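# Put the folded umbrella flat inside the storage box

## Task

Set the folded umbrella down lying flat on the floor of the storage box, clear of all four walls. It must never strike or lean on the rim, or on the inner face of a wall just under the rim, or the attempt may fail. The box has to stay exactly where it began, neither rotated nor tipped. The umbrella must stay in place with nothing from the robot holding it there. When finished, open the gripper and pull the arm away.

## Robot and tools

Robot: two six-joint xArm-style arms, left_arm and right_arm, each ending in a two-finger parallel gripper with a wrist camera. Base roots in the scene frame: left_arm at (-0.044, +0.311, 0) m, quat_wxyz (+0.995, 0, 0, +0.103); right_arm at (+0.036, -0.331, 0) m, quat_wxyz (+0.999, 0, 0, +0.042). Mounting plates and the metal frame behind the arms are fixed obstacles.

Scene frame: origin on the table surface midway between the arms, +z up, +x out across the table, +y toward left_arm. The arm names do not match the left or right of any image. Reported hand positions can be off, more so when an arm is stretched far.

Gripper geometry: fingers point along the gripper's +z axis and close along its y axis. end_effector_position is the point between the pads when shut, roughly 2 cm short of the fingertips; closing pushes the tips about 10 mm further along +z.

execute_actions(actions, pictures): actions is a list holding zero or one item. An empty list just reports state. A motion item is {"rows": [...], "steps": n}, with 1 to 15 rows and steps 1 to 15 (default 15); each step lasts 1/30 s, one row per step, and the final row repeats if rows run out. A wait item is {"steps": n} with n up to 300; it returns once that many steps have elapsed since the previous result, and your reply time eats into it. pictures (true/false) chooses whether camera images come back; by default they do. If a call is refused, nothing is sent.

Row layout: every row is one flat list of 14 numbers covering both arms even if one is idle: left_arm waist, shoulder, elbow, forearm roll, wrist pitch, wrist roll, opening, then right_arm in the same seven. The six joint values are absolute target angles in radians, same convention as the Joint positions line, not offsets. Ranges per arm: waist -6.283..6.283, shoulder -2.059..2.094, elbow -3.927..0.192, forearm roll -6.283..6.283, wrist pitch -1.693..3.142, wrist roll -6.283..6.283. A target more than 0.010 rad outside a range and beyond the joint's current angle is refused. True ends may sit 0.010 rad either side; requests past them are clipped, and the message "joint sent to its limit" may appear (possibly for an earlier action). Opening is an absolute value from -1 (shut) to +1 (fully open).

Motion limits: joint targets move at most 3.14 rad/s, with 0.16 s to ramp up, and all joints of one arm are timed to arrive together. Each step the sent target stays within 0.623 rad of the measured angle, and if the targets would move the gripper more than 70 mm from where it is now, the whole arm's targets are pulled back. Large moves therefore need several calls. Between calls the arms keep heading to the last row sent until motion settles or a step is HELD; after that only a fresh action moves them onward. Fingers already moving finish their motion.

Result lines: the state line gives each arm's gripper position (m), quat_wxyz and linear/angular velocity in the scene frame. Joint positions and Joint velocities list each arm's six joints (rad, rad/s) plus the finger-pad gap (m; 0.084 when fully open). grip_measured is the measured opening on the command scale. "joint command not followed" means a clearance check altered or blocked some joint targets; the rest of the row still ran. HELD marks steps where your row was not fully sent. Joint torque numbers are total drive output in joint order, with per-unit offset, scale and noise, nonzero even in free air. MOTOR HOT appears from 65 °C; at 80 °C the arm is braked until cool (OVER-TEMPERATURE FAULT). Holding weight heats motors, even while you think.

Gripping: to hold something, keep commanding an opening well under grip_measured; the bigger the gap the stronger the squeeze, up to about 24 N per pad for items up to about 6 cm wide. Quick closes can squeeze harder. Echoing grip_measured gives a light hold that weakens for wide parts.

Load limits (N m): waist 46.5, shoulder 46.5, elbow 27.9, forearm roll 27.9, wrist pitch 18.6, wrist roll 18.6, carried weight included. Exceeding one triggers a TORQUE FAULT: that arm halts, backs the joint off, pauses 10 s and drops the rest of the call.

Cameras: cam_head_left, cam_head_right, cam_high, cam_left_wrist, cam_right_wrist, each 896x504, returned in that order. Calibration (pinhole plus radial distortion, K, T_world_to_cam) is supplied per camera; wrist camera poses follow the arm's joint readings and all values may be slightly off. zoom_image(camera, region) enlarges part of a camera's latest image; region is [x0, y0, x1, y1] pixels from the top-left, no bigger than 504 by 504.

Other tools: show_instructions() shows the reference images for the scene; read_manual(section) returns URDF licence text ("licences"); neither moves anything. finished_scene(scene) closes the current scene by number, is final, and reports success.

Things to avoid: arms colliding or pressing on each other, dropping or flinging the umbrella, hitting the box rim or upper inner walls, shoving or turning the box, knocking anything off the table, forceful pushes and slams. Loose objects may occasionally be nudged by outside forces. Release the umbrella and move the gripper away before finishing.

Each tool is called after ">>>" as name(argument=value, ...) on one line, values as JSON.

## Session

>>> show_instructions()

>>> execute_actions(actions=[])

Reference images for this scene: manual page 1, manual page 2, manual page 3, manual page 4.

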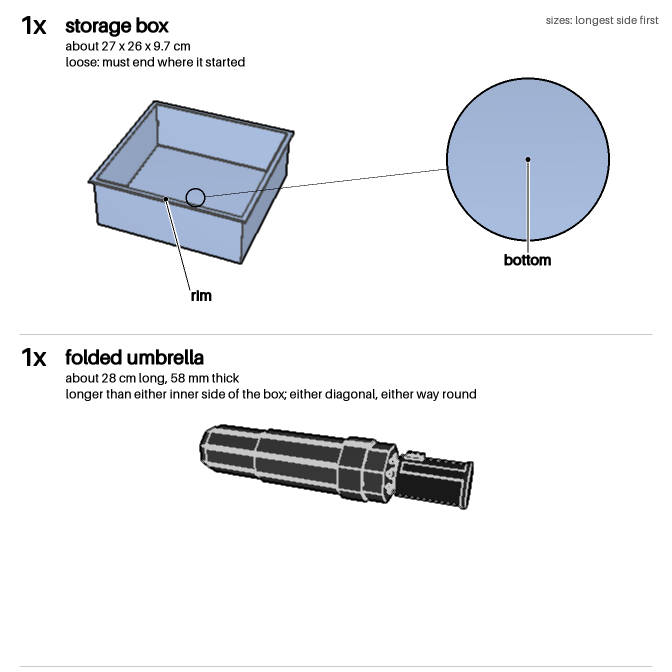

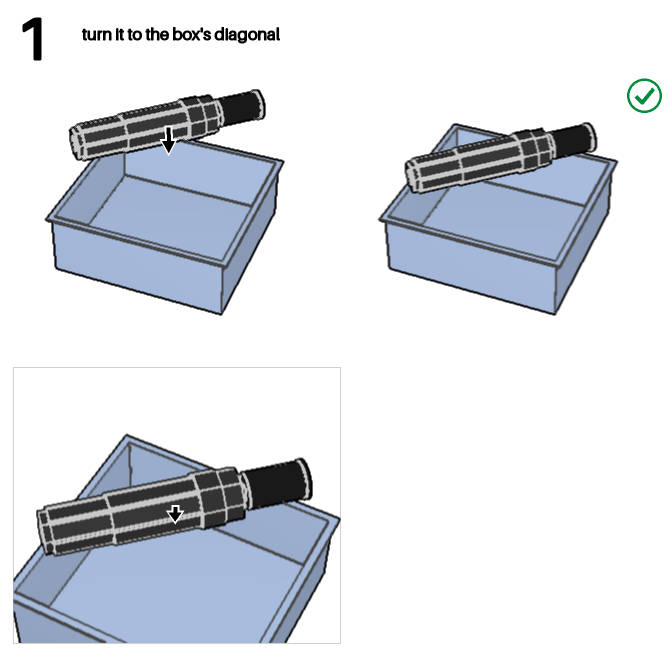

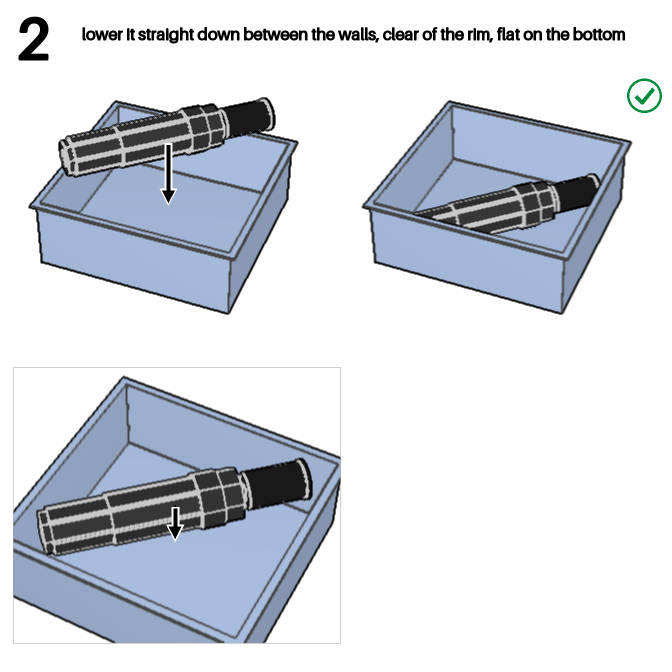

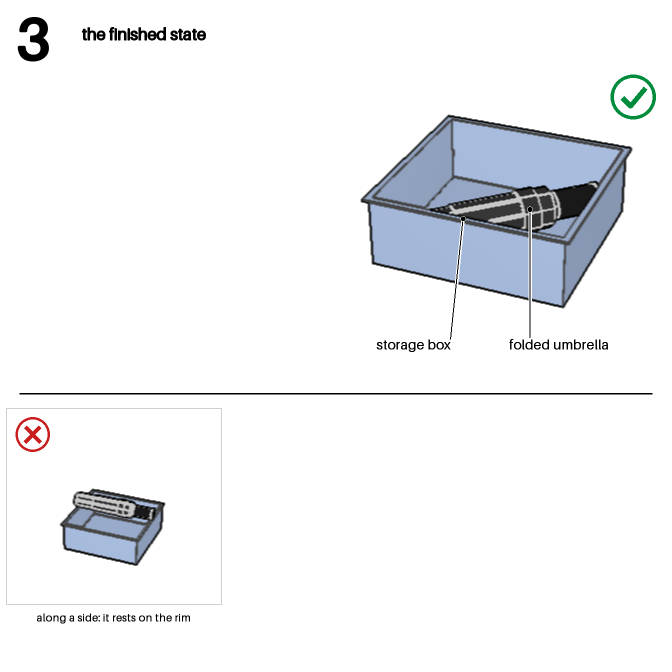

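Scene clock: 0.00 s of 3960.00 s.
left_arm: end_effector_position=(+0.4369, +0.0291, +0.1984) grip_measured=+1.00 end_effector_quat_wxyz=(+0.119, -0.640, +0.692, -0.312) end_effector_velocity=(-0.001, +0.000, -0.002) end_effector_angular_velocity=(+0.001, +0.003, +0.001) | right_arm: end_effector_position=(+0.6462, -0.6379, +0.2771) grip_measured=+1.00 end_effector_quat_wxyz=(+0.510, +0.771, -0.201, +0.326) end_effector_velocity=(-0.000, -0.000, +0.000) end_effector_angular_velocity=(-0.000, -0.000, -0.002)
Joint positions: left_arm=[-0.697  0.007 -0.744  0.357  0.06   0.807  0.084] | right_arm=[-0.303  0.4   -1.38  -1.63   0.981  1.358  0.084]
Joint velocities: left_arm=[-0.     0.001  0.002 -0.001  0.     0.    -0.   ] | right_arm=[-0.     0.    -0.     0.001  0.002  0.    -0.   ]
Joint torques (N m, as the arm reports them, + toward a larger angle): no reading
Motor temperatures (°C, as the motors report them): left_arm=[35 35 39 38 38 42] | right_arm=[36 36 40 37 41 37]
camera_calibration (this result's frames):
cam_left_wrist: T_world_to_cam=[[-0.805776, -0.016375, -0.591994, 0.501331], [0.155792, 0.958548, -0.238566, 0.0193644], [0.571362, -0.284459, -0.769824, 0.0422232], [0, 0, 0, 1]] pos_world=[0.376819, 0.00165836, 0.333909]
cam_right_wrist: T_world_to_cam=[[-0.636473, -0.393134, 0.663587, 0.00970224], [-0.712132, -0.030938, -0.701364, 0.705364], [0.29626, -0.918961, -0.260272, -0.577153], [0, 0, 0, 1]] pos_world=[0.679475, -0.504744, 0.338062]

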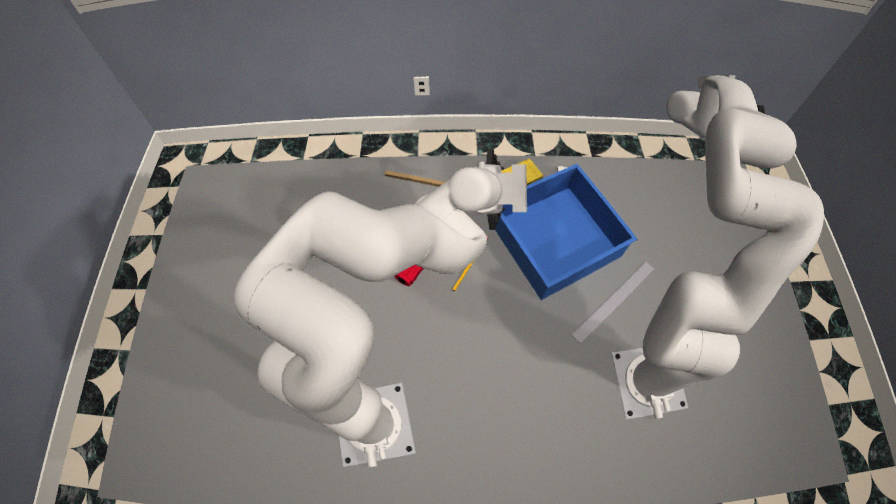

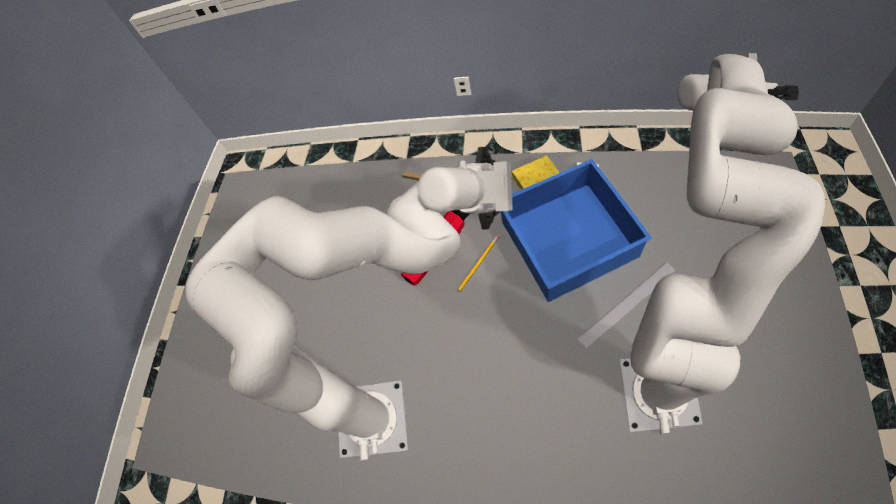

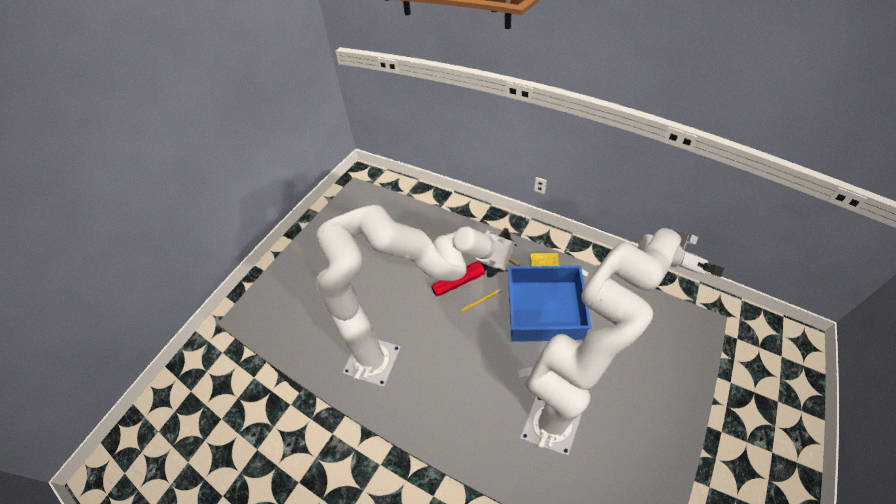

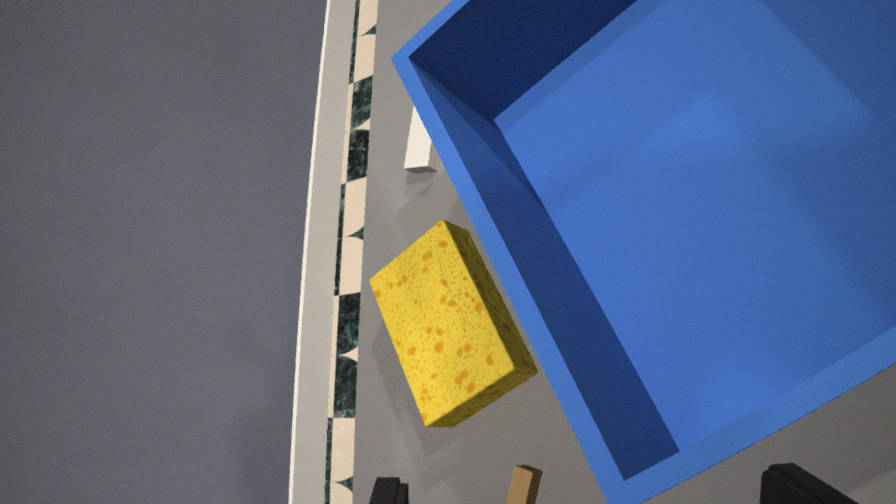

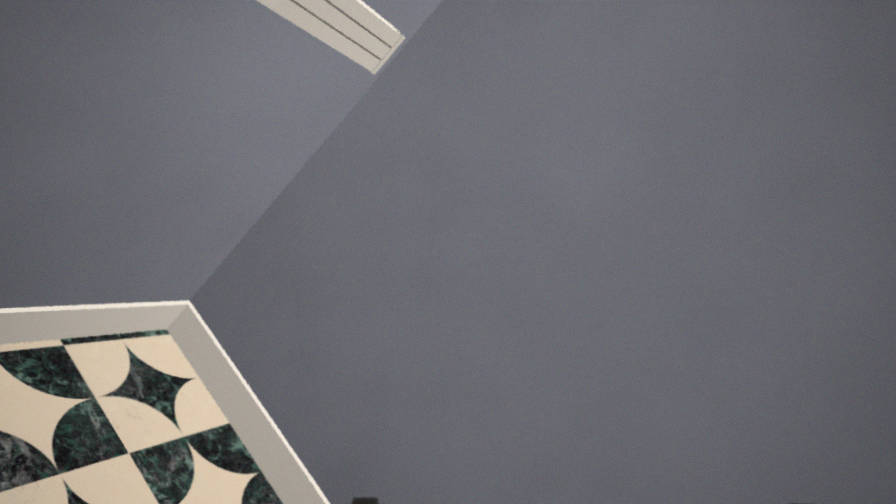

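>>> zoom_image(camera="cam_head_left", region=[370, 140, 670, 320])

>>> zoom_image(camera="cam_head_right", region=[380, 140, 680, 320])

>>> zoom_image(camera="cam_high", region=[410, 210, 620, 360])

Region (370, 140, 670, 320) of cam_head_left's 896x504 image, scaled by 1.680, with more detail than that image has; it fills the top 302 rows of this view, and the rest is white.

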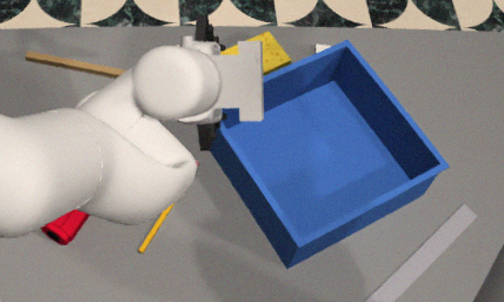

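Region (380, 140, 680, 320) of cam_head_right's 896x504 image, scaled by 1.680, with more detail than that image has; it fills the top 302 rows of this view, and the rest is white.

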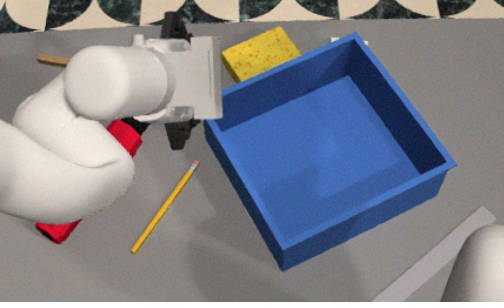

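Region (410, 210, 620, 360) of cam_high's 896x504 image, scaled by 2.400, with more detail than that image has; it fills the top 360 rows of this view, and the rest is white.

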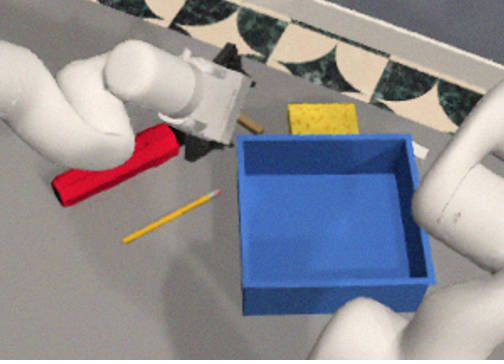

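>>> execute_actions(actions=[{"rows":[[-0.6956,0.0073,-0.7463,0.3548,0.0662,0.8038,1,-0.303,0.4,-1.38,-1.63,0.981,1.358,1],[-0.6914,0.0080,-0.7531,0.3483,0.0847,0.7943,1,-0.303,0.4,-1.38,-1.63,0.981,1.358,1],[-0.6846,0.0092,-0.7643,0.3375,0.1149,0.7787,1,-0.303,0.4,-1.38,-1.63,0.981,1.358,1],[-0.6752,0.0109,-0.7795,0.3229,0.1563,0.7573,1,-0.303,0.4,-1.38,-1.63,0.981,1.358,1],[-0.6636,0.0130,-0.7985,0.3047,0.2076,0.7309,1,-0.303,0.4,-1.38,-1.63,0.981,1.358,1],[-0.6500,0.0155,-0.8207,0.2834,0.2677,0.6998,1,-0.303,0.4,-1.38,-1.63,0.981,1.358,1],[-0.6348,0.0182,-0.8456,0.2595,0.3352,0.6650,1,-0.303,0.4,-1.38,-1.63,0.981,1.358,1],[-0.6182,0.0212,-0.8725,0.2337,0.4083,0.6273,1,-0.303,0.4,-1.38,-1.63,0.981,1.358,1],[-0.6008,0.0243,-0.9009,0.2064,0.4852,0.5877,1,-0.303,0.4,-1.38,-1.63,0.981,1.358,1],[-0.5830,0.0275,-0.9300,0.1785,0.5640,0.5470,1,-0.303,0.4,-1.38,-1.63,0.981,1.358,1],[-0.5652,0.0307,-0.9591,0.1506,0.6428,0.5063,1,-0.303,0.4,-1.38,-1.63,0.981,1.358,1],[-0.5478,0.0338,-0.9875,0.1233,0.7197,0.4667,1,-0.303,0.4,-1.38,-1.63,0.981,1.358,1],[-0.5312,0.0368,-1.0144,0.0975,0.7928,0.4290,1,-0.303,0.4,-1.38,-1.63,0.981,1.358,1],[-0.5160,0.0396,-1.0393,0.0736,0.8603,0.3942,1,-0.303,0.4,-1.38,-1.63,0.981,1.358,1],[-0.5024,0.0420,-1.0615,0.0523,0.9204,0.3631,1,-0.303,0.4,-1.38,-1.63,0.981,1.358,1]],"steps":15}], pictures=false)

>>> execute_actions(actions=[{"rows":[[-0.4908,0.0441,-1.0805,0.0341,0.9717,0.3367,1,-0.303,0.4,-1.38,-1.63,0.981,1.358,1],[-0.4814,0.0458,-1.0957,0.0195,1.0131,0.3153,1,-0.303,0.4,-1.38,-1.63,0.981,1.358,1],[-0.4746,0.0470,-1.1069,0.0087,1.0433,0.2997,1,-0.303,0.4,-1.38,-1.63,0.981,1.358,1],[-0.4704,0.0477,-1.1137,0.0022,1.0618,0.2902,1,-0.303,0.4,-1.38,-1.63,0.981,1.358,1],[-0.4690,0.0480,-1.1160,0,1.0680,0.2870,1,-0.303,0.4,-1.38,-1.63,0.981,1.358,1]],"steps":14}], pictures=true)

Scene clock: 112.33 s of 3960.00 s.
left_arm: end_effector_position=(+0.4573, +0.1253, +0.1876) grip_measured=+1.00 end_effector_quat_wxyz=(-0.074, +0.849, -0.497, +0.163) end_effector_velocity=(-0.051, +0.336, -0.004) end_effector_angular_velocity=(-0.196, +1.409, +2.193) | right_arm: end_effector_position=(+0.6462, -0.6378, +0.2769) grip_measured=+1.00 end_effector_quat_wxyz=(+0.509, +0.771, -0.201, +0.326) end_effector_velocity=(-0.000, -0.000, -0.000) end_effector_angular_velocity=(-0.001, +0.001, -0.001)
Joint positions: left_arm=[-0.583  0.028 -0.93   0.179  0.563  0.548  0.084] | right_arm=[-0.303  0.4   -1.38  -1.63   0.981  1.358  0.084]
Joint velocities: left_arm=[ 0.47   0.084 -0.759 -0.726  2.045 -1.054  0.   ] | right_arm=[ 0.     0.     0.    -0.     0.001 -0.     0.   ]
Joint torques (N m, as the arm reports them, + toward a larger angle): left_arm=[  0.06 -18.52 -23.45   0.28  -2.43  -0.12] | right_arm=[ -2.34 -27.38 -10.33   0.04   0.03  -0.27]
Motor temperatures (°C, as the motors report them): left_arm=[35 36 41 38 38 42] | right_arm=[36 37 42 37 41 37]
Steps of this call (steps 1 to 90: nothing new was sent; then 108.83 s passed at rest; steps 91 to 105: all 15 steps of this action). Readings (joint positions):
91: left_arm=[-0.697 0.007 -0.744 0.357 0.060 0.807] | right_arm=[-0.303 0.400 -1.380 -1.630 0.981 1.358]
92: left_arm=[-0.697 0.007 -0.744 0.357 0.061 0.807] | right_arm=[-0.303 0.400 -1.380 -1.630 0.981 1.358]
94: left_arm=[-0.695 0.008 -0.748 0.352 0.073 0.800] | right_arm=[-0.303 0.400 -1.380 -1.630 0.981 1.358]
98: left_arm=[-0.673 0.012 -0.784 0.319 0.169 0.751] | right_arm=[-0.303 0.400 -1.380 -1.630 0.981 1.358]
105: the state above

Scene clock: 112.80 s of 3960.00 s.
left_arm: end_effector_position=(+0.4199, +0.1850, +0.1994) grip_measured=+1.00 end_effector_quat_wxyz=(-0.001, +0.962, -0.273, +0.001) end_effector_velocity=(-0.006, +0.001, -0.000) end_effector_angular_velocity=(-0.003, +0.031, +0.030) | right_arm: end_effector_position=(+0.6462, -0.6378, +0.2769) grip_measured=+1.00 end_effector_quat_wxyz=(+0.509, +0.771, -0.201, +0.326) end_effector_velocity=(+0.000, +0.000, -0.001) end_effector_angular_velocity=(+0.002, -0.002, +0.000)
Joint positions: left_arm=[-0.47   0.048 -1.114  0.001  1.065  0.289  0.084] | right_arm=[-0.303  0.4   -1.38  -1.63   0.981  1.358  0.084]
Joint velocities: left_arm=[ 0.004  0.004 -0.01  -0.013  0.035 -0.019  0.   ] | right_arm=[ 0.     0.     0.001  0.001 -0.001  0.003  0.   ]
Joint torques (N m, as the arm reports them, + toward a larger angle): left_arm=[ -0.01 -18.65 -23.96   0.54  -2.07   0.03] | right_arm=[ -2.3  -27.5  -10.36   0.05   0.05  -0.21]
Motor temperatures (°C, as the motors report them): left_arm=[35 36 41 38 38 42] | right_arm=[36 37 42 37 41 37]
Steps of this call (steps 1 to 14: all 14 steps of this action). Readings (joint positions):
1: left_arm=[-0.567 0.030 -0.955 0.154 0.631 0.512] | right_arm=[-0.303 0.400 -1.380 -1.630 0.981 1.358]
2: left_arm=[-0.551 0.033 -0.981 0.130 0.700 0.477] | right_arm=[-0.303 0.400 -1.380 -1.630 0.981 1.358]
4: left_arm=[-0.522 0.038 -1.029 0.084 0.830 0.410] | right_arm=[-0.303 0.400 -1.380 -1.630 0.981 1.358]
8: left_arm=[-0.479 0.045 -1.098 0.018 1.015 0.314] | right_arm=[-0.303 0.400 -1.380 -1.630 0.981 1.358]
14: the state above
camera_calibration (this result's frames):
cam_left_wrist: T_world_to_cam=[[-0.527024, -0.849776, -0.011217, 0.412109], [-0.849764, 0.527113, -0.00731998, 0.328767], [0.012133, 0.00567396, -0.99991, 0.324117], [0, 0, 0, 1]] pos_world=[0.492633, 0.175064, 0.331117]
cam_right_wrist: T_world_to_cam=[[-0.636353, -0.393444, 0.663518, 0.00965021], [-0.712248, -0.0306439, -0.701259, 0.705418], [0.296239, -0.918838, -0.260729, -0.576923], [0, 0, 0, 1]] pos_world=[0.67948, -0.504685, 0.337856]

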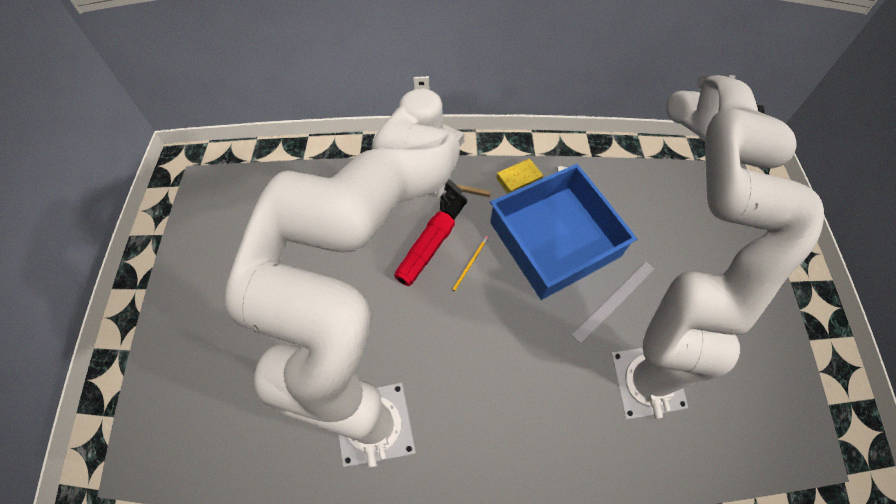

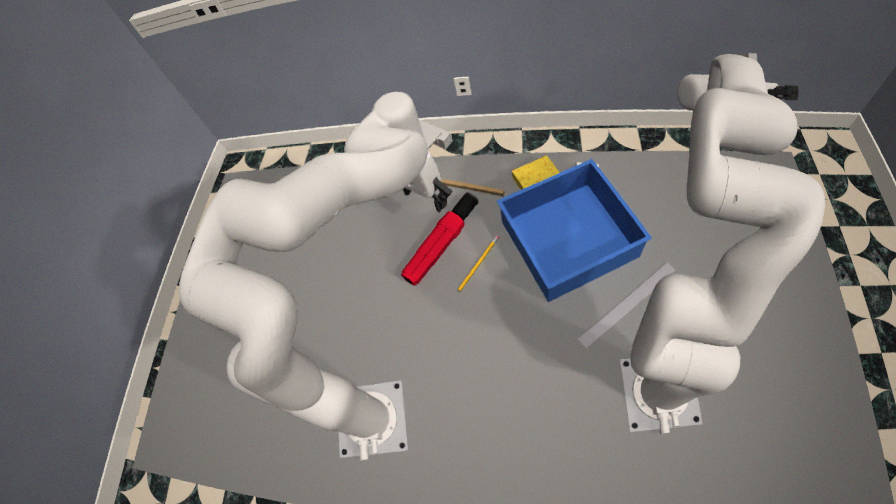

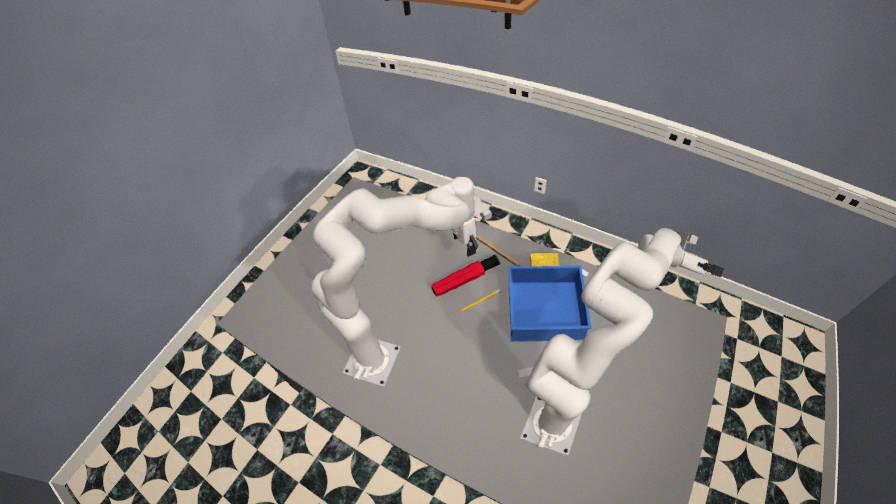

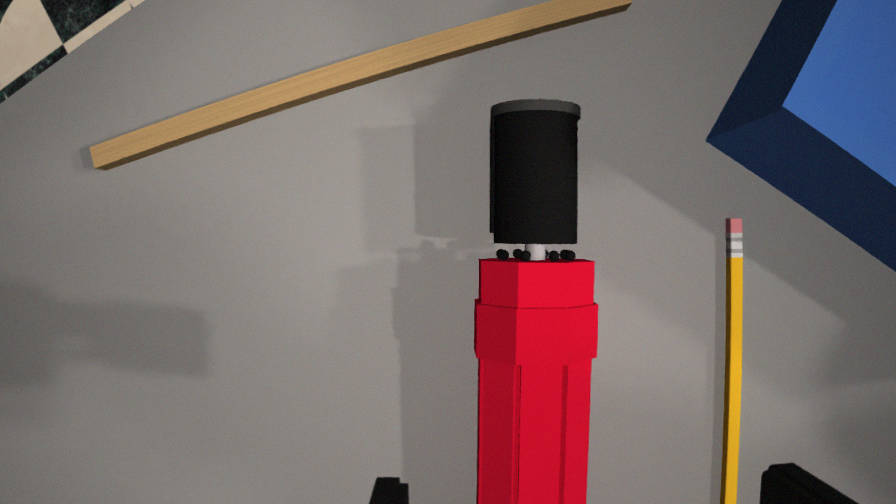

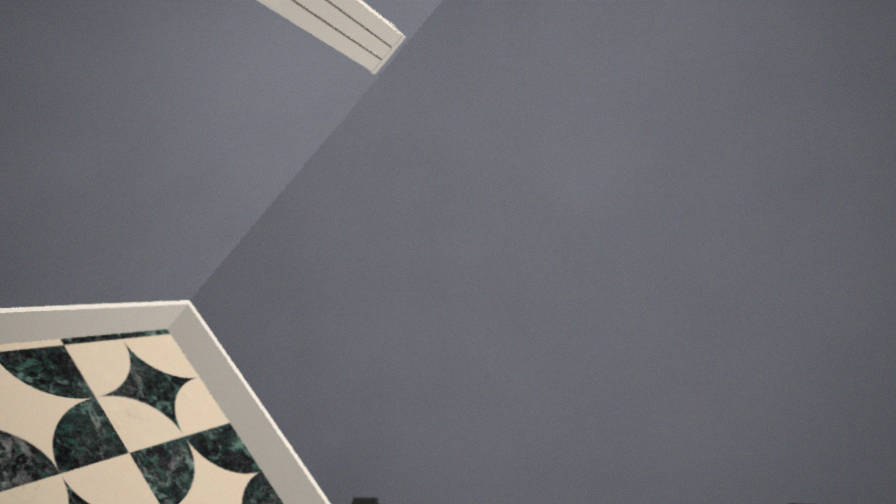

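>>> zoom_image(camera="cam_head_left", region=[480, 155, 650, 310])

>>> zoom_image(camera="cam_head_left", region=[385, 170, 505, 295])

Region (480, 155, 650, 310) of cam_head_left's 896x504 image, scaled by 2.965, with more detail than that image has; it fills the top 460 rows of this view, and the rest is white.

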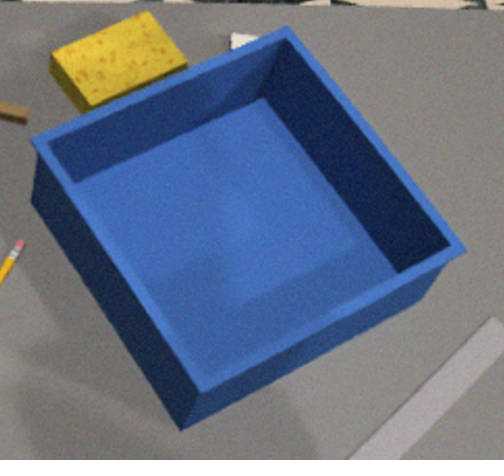

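Region (385, 170, 505, 295) of cam_head_left's 896x504 image, scaled by 4.032, with more detail than that image has; it fills the left 484 columns of this view, and the rest is white.

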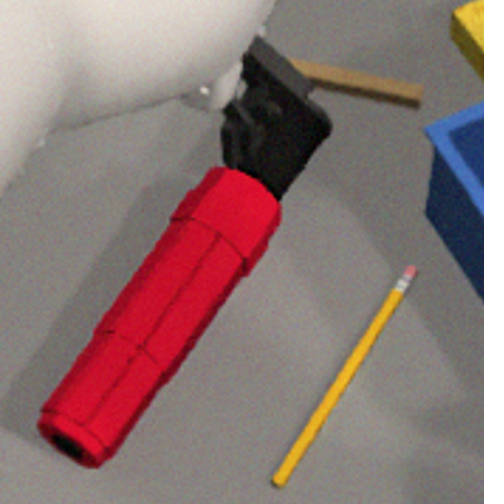

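>>> execute_actions(actions=[{"rows":[[-0.4700,0.0470,-1.1110,0,1.0640,0.2860,1,-0.303,0.4,-1.38,-1.63,0.981,1.358,1],[-0.4725,0.0490,-1.1020,0,1.0530,0.2840,1,-0.303,0.4,-1.38,-1.63,0.981,1.358,1],[-0.4755,0.0545,-1.0900,0,1.0355,0.2815,1,-0.303,0.4,-1.38,-1.63,0.981,1.358,1],[-0.4785,0.0632,-1.0746,0,1.0114,0.2788,1,-0.303,0.4,-1.38,-1.63,0.981,1.358,1],[-0.4815,0.0751,-1.0588,0,0.9837,0.2762,1,-0.303,0.4,-1.38,-1.63,0.981,1.358,1],[-0.4840,0.0879,-1.0440,0,0.9561,0.2741,1,-0.303,0.4,-1.38,-1.63,0.981,1.358,1],[-0.4856,0.1017,-1.0302,0,0.9285,0.2727,1,-0.303,0.4,-1.38,-1.63,0.981,1.358,1],[-0.4856,0.1163,-1.0173,0,0.9010,0.2727,1,-0.303,0.4,-1.38,-1.63,0.981,1.358,1],[-0.4856,0.1319,-1.0054,0,0.8735,0.2727,1,-0.303,0.4,-1.38,-1.63,0.981,1.358,1],[-0.4856,0.1483,-0.9945,0,0.8462,0.2727,1,-0.303,0.4,-1.38,-1.63,0.981,1.358,1],[-0.4856,0.1656,-0.9846,0,0.8190,0.2727,1,-0.303,0.4,-1.38,-1.63,0.981,1.358,1],[-0.4856,0.1800,-0.9774,0,0.7974,0.2727,1,-0.303,0.4,-1.38,-1.63,0.981,1.358,1],[-0.4856,0.1912,-0.9724,0,0.7812,0.2727,1,-0.303,0.4,-1.38,-1.63,0.981,1.358,1],[-0.4856,0.1988,-0.9693,0,0.7705,0.2727,1,-0.303,0.4,-1.38,-1.63,0.981,1.358,1],[-0.4856,0.2027,-0.9677,0,0.7650,0.2727,1,-0.303,0.4,-1.38,-1.63,0.981,1.358,1]],"steps":15}], pictures=false)

>>> execute_actions(actions=[{"steps":9}], pictures=true)

Scene clock: 217.80 s of 3960.00 s.
left_arm: end_effector_position=(+0.4158, +0.1785, +0.1127) grip_measured=+1.00 end_effector_quat_wxyz=(-0.000, +0.962, -0.273, -0.002) end_effector_velocity=(-0.011, +0.002, -0.251) end_effector_angular_velocity=(+0.008, +0.029, +0.001) | right_arm: end_effector_position=(+0.6462, -0.6378, +0.2769) grip_measured=+1.00 end_effector_quat_wxyz=(+0.509, +0.771, -0.201, +0.326) end_effector_velocity=(+0.000, +0.000, +0.000) end_effector_angular_velocity=(+0.000, -0.000, +0.001)
Joint positions: left_arm=[-0.485  0.162 -0.99   0.     0.831  0.273  0.084] | right_arm=[-0.303  0.4   -1.38  -1.63   0.981  1.358  0.084]
Joint velocities: left_arm=[-0.003  0.424  0.256 -0.    -0.649 -0.004 -0.   ] | right_arm=[ 0.    -0.001  0.     0.    -0.001 -0.001  0.   ]
Joint torques (N m, as the arm reports them, + toward a larger angle): left_arm=[  0.54 -21.3  -24.17   0.48  -1.91  -0.02] | right_arm=[ -2.27 -27.56 -10.32   0.06  -0.06  -0.25]
Motor temperatures (°C, as the motors report them): left_arm=[35 36 41 38 38 42] | right_arm=[36 37 42 37 41 37]
Steps of this call (steps 1 to 15: the robot went on to your last target; steps 16 to 130: nothing new was sent; then 100.17 s passed at rest; steps 131 to 145: all 15 steps of this action). Readings (joint positions):
131: left_arm=[-0.469 0.048 -1.116 -0.000 1.068 0.287] | right_arm=[-0.303 0.400 -1.380 -1.630 0.981 1.358]
132: left_arm=[-0.469 0.048 -1.115 0.000 1.067 0.287] | right_arm=[-0.303 0.400 -1.380 -1.630 0.981 1.358]
134: left_arm=[-0.471 0.048 -1.109 0.000 1.059 0.285] | right_arm=[-0.303 0.400 -1.380 -1.630 0.981 1.358]
138: left_arm=[-0.479 0.068 -1.072 -0.000 1.001 0.279] | right_arm=[-0.303 0.400 -1.380 -1.630 0.981 1.358]
145: the state above

Scene clock: 218.10 s of 3960.00 s.
left_arm: end_effector_position=(+0.4169, +0.1781, +0.0915) grip_measured=+1.00 end_effector_quat_wxyz=(+0.000, +0.962, -0.273, +0.001) end_effector_velocity=(+0.001, -0.000, -0.003) end_effector_angular_velocity=(-0.002, -0.006, -0.000) | right_arm: end_effector_position=(+0.6462, -0.6378, +0.2769) grip_measured=+1.00 end_effector_quat_wxyz=(+0.509, +0.771, -0.201, +0.326) end_effector_velocity=(-0.000, +0.000, -0.001) end_effector_angular_velocity=(+0.001, +0.001, -0.001)
Joint positions: left_arm=[-0.486  0.201 -0.969 -0.     0.766  0.273  0.084] | right_arm=[-0.303  0.4   -1.38  -1.63   0.981  1.358  0.084]
Joint velocities: left_arm=[-0.     0.005  0.005  0.    -0.017 -0.    -0.   ] | right_arm=[-0.     0.     0.002  0.    -0.     0.001  0.   ]
Joint torques (N m, as the arm reports them, + toward a larger angle): left_arm=[  0.15 -19.97 -21.13   0.2   -1.83  -0.15] | right_arm=[ -2.19 -27.55 -10.27   0.07   0.05  -0.32]
Motor temperatures (°C, as the motors report them): left_arm=[35 36 41 38 38 42] | right_arm=[36 37 42 37 41 37]
Steps of this call (steps 1 to 9: the robot went on to your last target). Readings (joint positions):
1: left_arm=[-0.485 0.175 -0.982 0.000 0.812 0.273] | right_arm=[-0.303 0.400 -1.380 -1.630 0.981 1.358]
2: left_arm=[-0.485 0.186 -0.976 0.000 0.796 0.273] | right_arm=[-0.303 0.400 -1.380 -1.630 0.981 1.358]
4: left_arm=[-0.485 0.198 -0.970 0.000 0.778 0.273] | right_arm=[-0.303 0.400 -1.380 -1.630 0.981 1.358]
8: left_arm=[-0.486 0.201 -0.969 -0.000 0.767 0.273] | right_arm=[-0.303 0.400 -1.380 -1.630 0.981 1.358]
9: the state above
camera_calibration (this result's frames):
cam_left_wrist: T_world_to_cam=[[-0.525884, -0.85049, -0.0105795, 0.403006], [-0.850453, 0.525974, -0.00900981, 0.32971], [0.0132273, 0.00425921, -0.999903, 0.216071], [0, 0, 0, 1]] pos_world=[0.48948, 0.168414, 0.223285]
cam_right_wrist: T_world_to_cam=[[-0.636353, -0.393444, 0.663518, 0.00965013], [-0.712248, -0.0306437, -0.701259, 0.705418], [0.296239, -0.918838, -0.26073, -0.576923], [0, 0, 0, 1]] pos_world=[0.67948, -0.504685, 0.337856]

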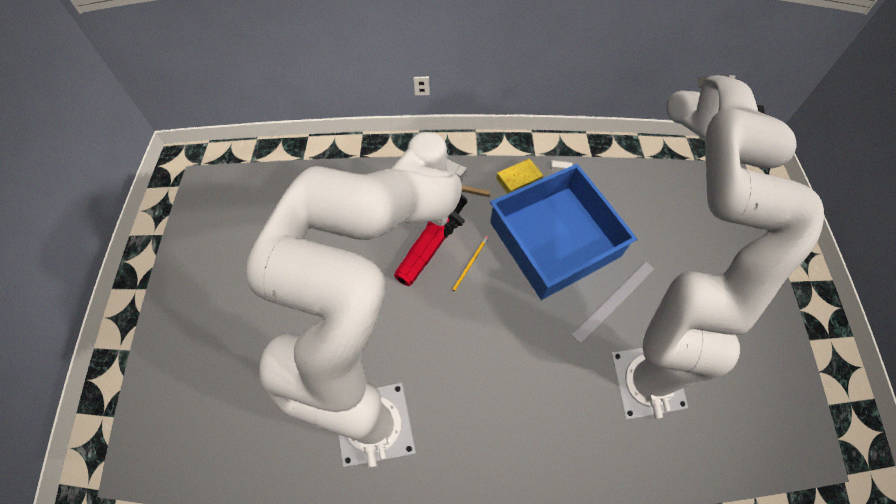

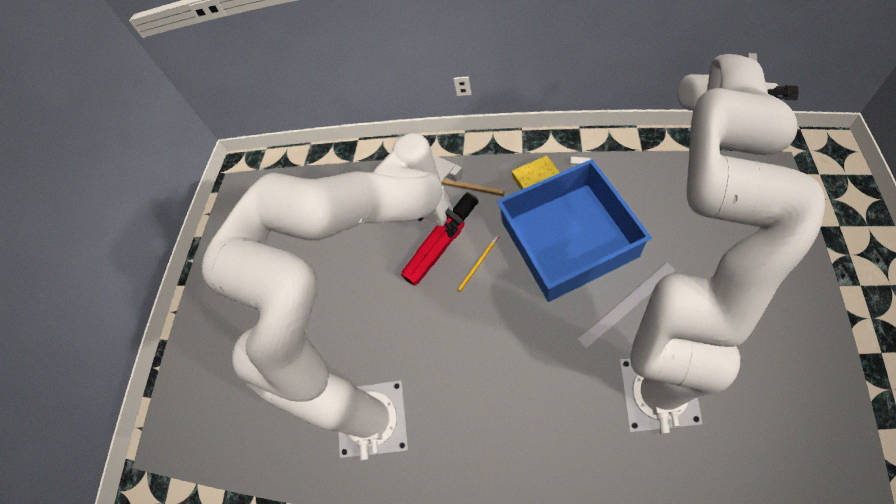

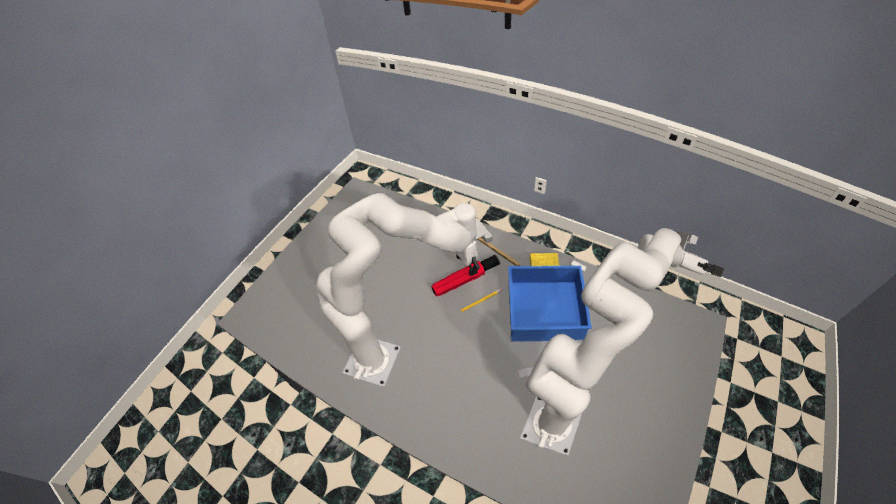

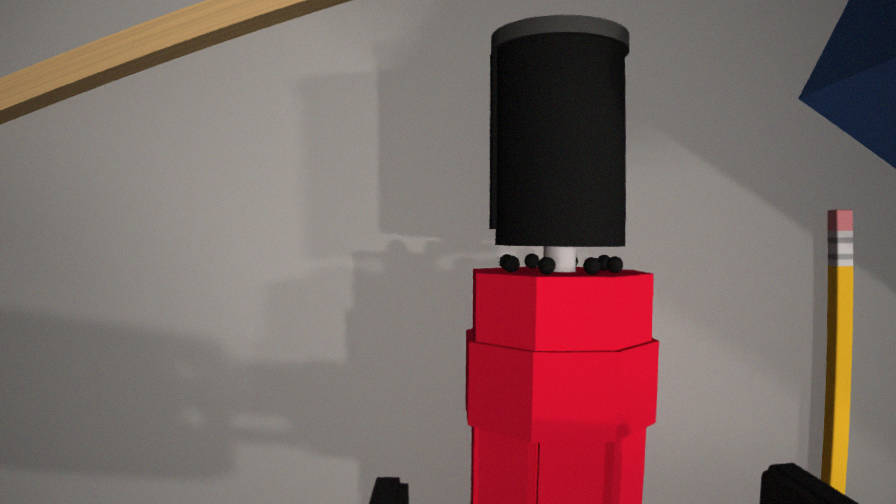

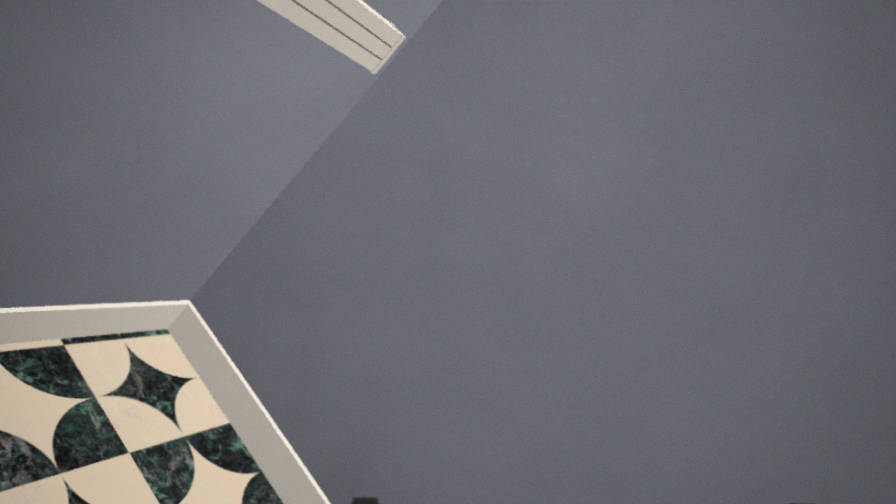

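>>> execute_actions(actions=[])

Scene clock: 236.93 s of 3960.00 s.
left_arm: end_effector_position=(+0.4161, +0.1782, +0.0900) grip_measured=+1.00 end_effector_quat_wxyz=(+0.000, +0.962, -0.273, -0.000) end_effector_velocity=(+0.001, -0.000, +0.001) end_effector_angular_velocity=(-0.000, -0.001, -0.000) | right_arm: end_effector_position=(+0.6462, -0.6378, +0.2769) grip_measured=+1.00 end_effector_quat_wxyz=(+0.509, +0.771, -0.201, +0.326) end_effector_velocity=(+0.001, +0.001, -0.000) end_effector_angular_velocity=(+0.001, -0.000, +0.002)
Joint positions: left_arm=[-0.486  0.203 -0.968  0.     0.765  0.273  0.084] | right_arm=[-0.303  0.4   -1.38  -1.63   0.981  1.358  0.084]
Joint velocities: left_arm=[ 0.     0.    -0.002  0.     0.001  0.     0.   ] | right_arm=[ 0.001  0.     0.    -0.    -0.002  0.     0.   ]
Joint torques (N m, as the arm reports them, + toward a larger angle): left_arm=[  0.12 -19.95 -21.28   0.36  -2.04  -0.06] | right_arm=[ -2.3  -27.48 -10.3    0.08   0.09  -0.28]
Motor temperatures (°C, as the motors report them): left_arm=[35 36 41 38 38 42] | right_arm=[36 37 42 37 41 37]
Steps of this call (steps 1 to 30: the robot went on to your last target; steps 31 to 90: nothing new was sent; then 15.83 s passed at rest). Readings (joint positions):
1: left_arm=[-0.486 0.201 -0.969 -0.000 0.766 0.273] | right_arm=[-0.303 0.400 -1.380 -1.630 0.981 1.358]
2: left_arm=[-0.486 0.201 -0.969 -0.000 0.765 0.273] | right_arm=[-0.303 0.400 -1.380 -1.630 0.981 1.358]
4: left_arm=[-0.486 0.202 -0.968 -0.000 0.765 0.273] | right_arm=[-0.303 0.400 -1.380 -1.630 0.981 1.358]
8: left_arm=[-0.486 0.202 -0.968 -0.000 0.765 0.273] | right_arm=[-0.303 0.400 -1.380 -1.630 0.981 1.358]
90: the state above
All arms were judged still, so your last target was given up. Only a new action makes them travel on or press farther. Fingers that are still opening or closing keep moving.
camera_calibration (this result's frames):
cam_left_wrist: T_world_to_cam=[[-0.525969, -0.850446, -0.00990243, 0.402701], [-0.850435, 0.526039, -0.00657694, 0.328673], [0.0108024, 0.0049621, -0.999929, 0.215501], [0, 0, 0, 1]] pos_world=[0.488995, 0.168511, 0.221635]
cam_right_wrist: T_world_to_cam=[[-0.636353, -0.393444, 0.663518, 0.00965012], [-0.712248, -0.0306437, -0.701259, 0.705418], [0.296239, -0.918838, -0.26073, -0.576923], [0, 0, 0, 1]] pos_world=[0.67948, -0.504685, 0.337856]

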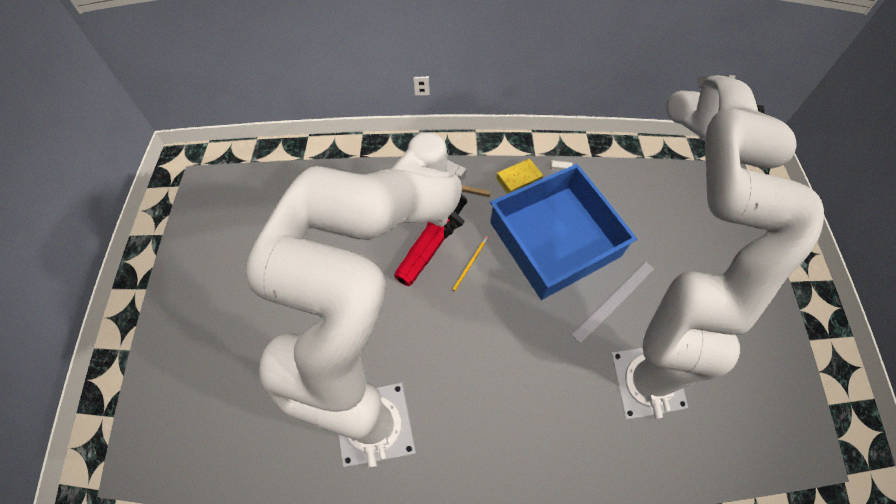

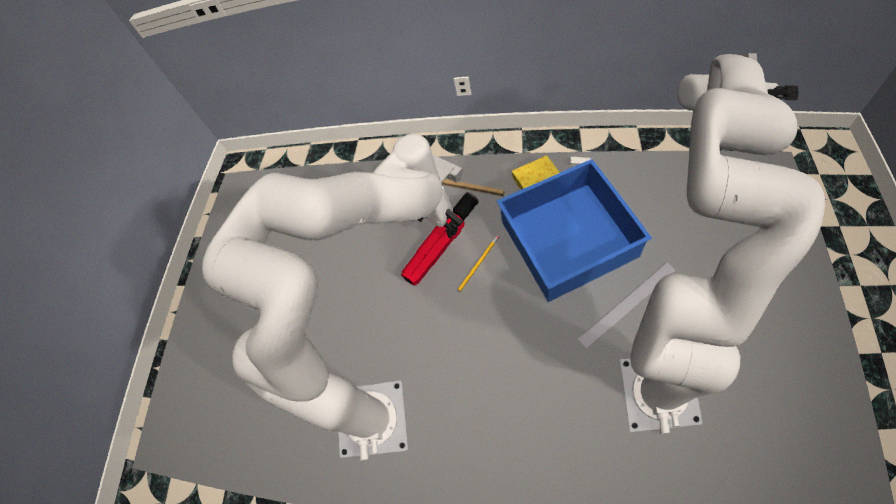

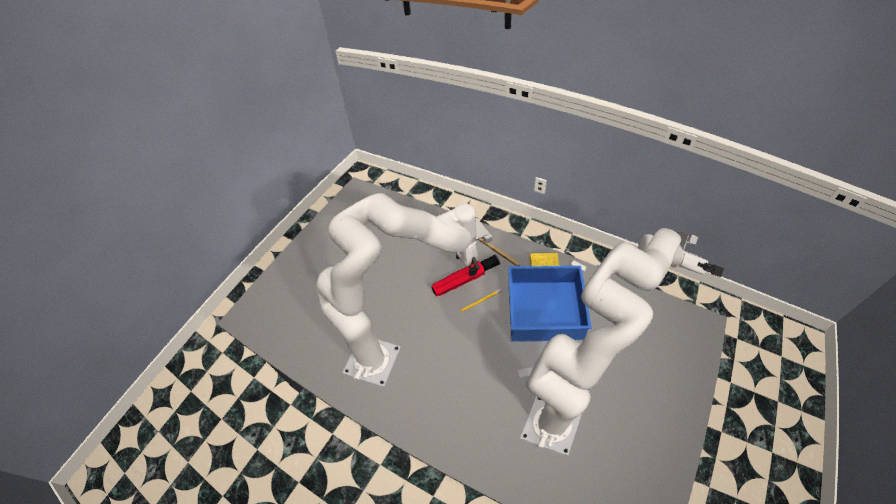

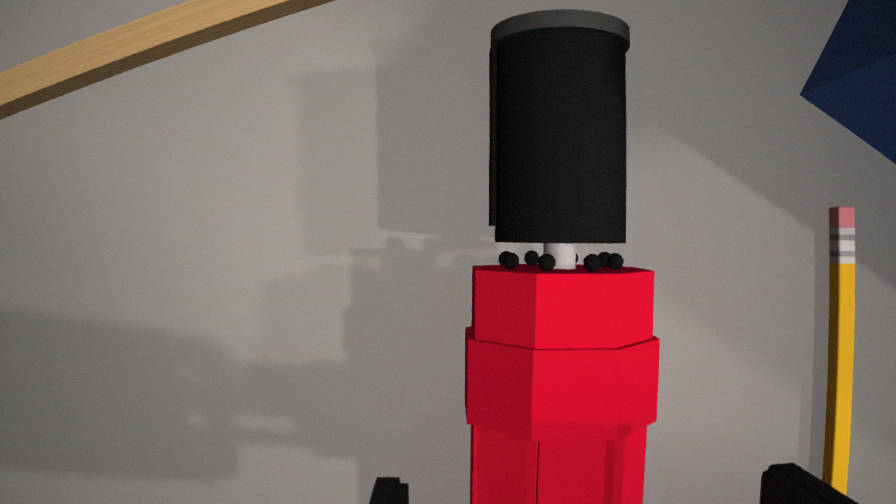

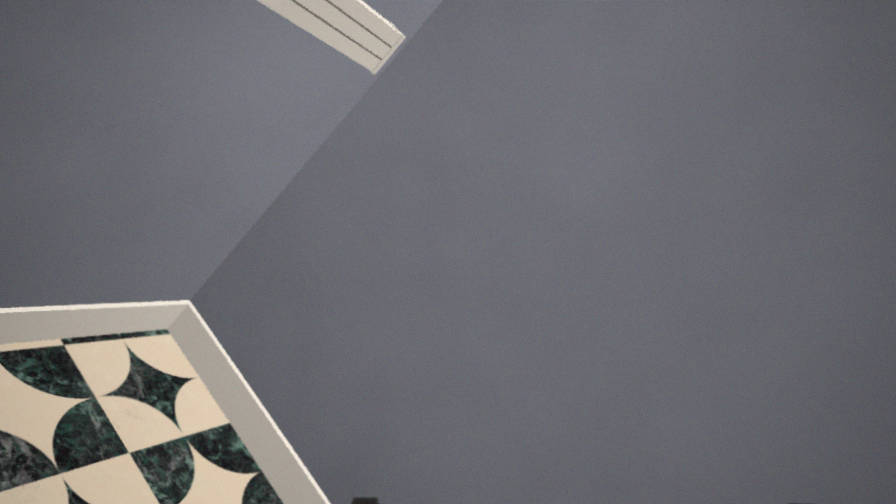

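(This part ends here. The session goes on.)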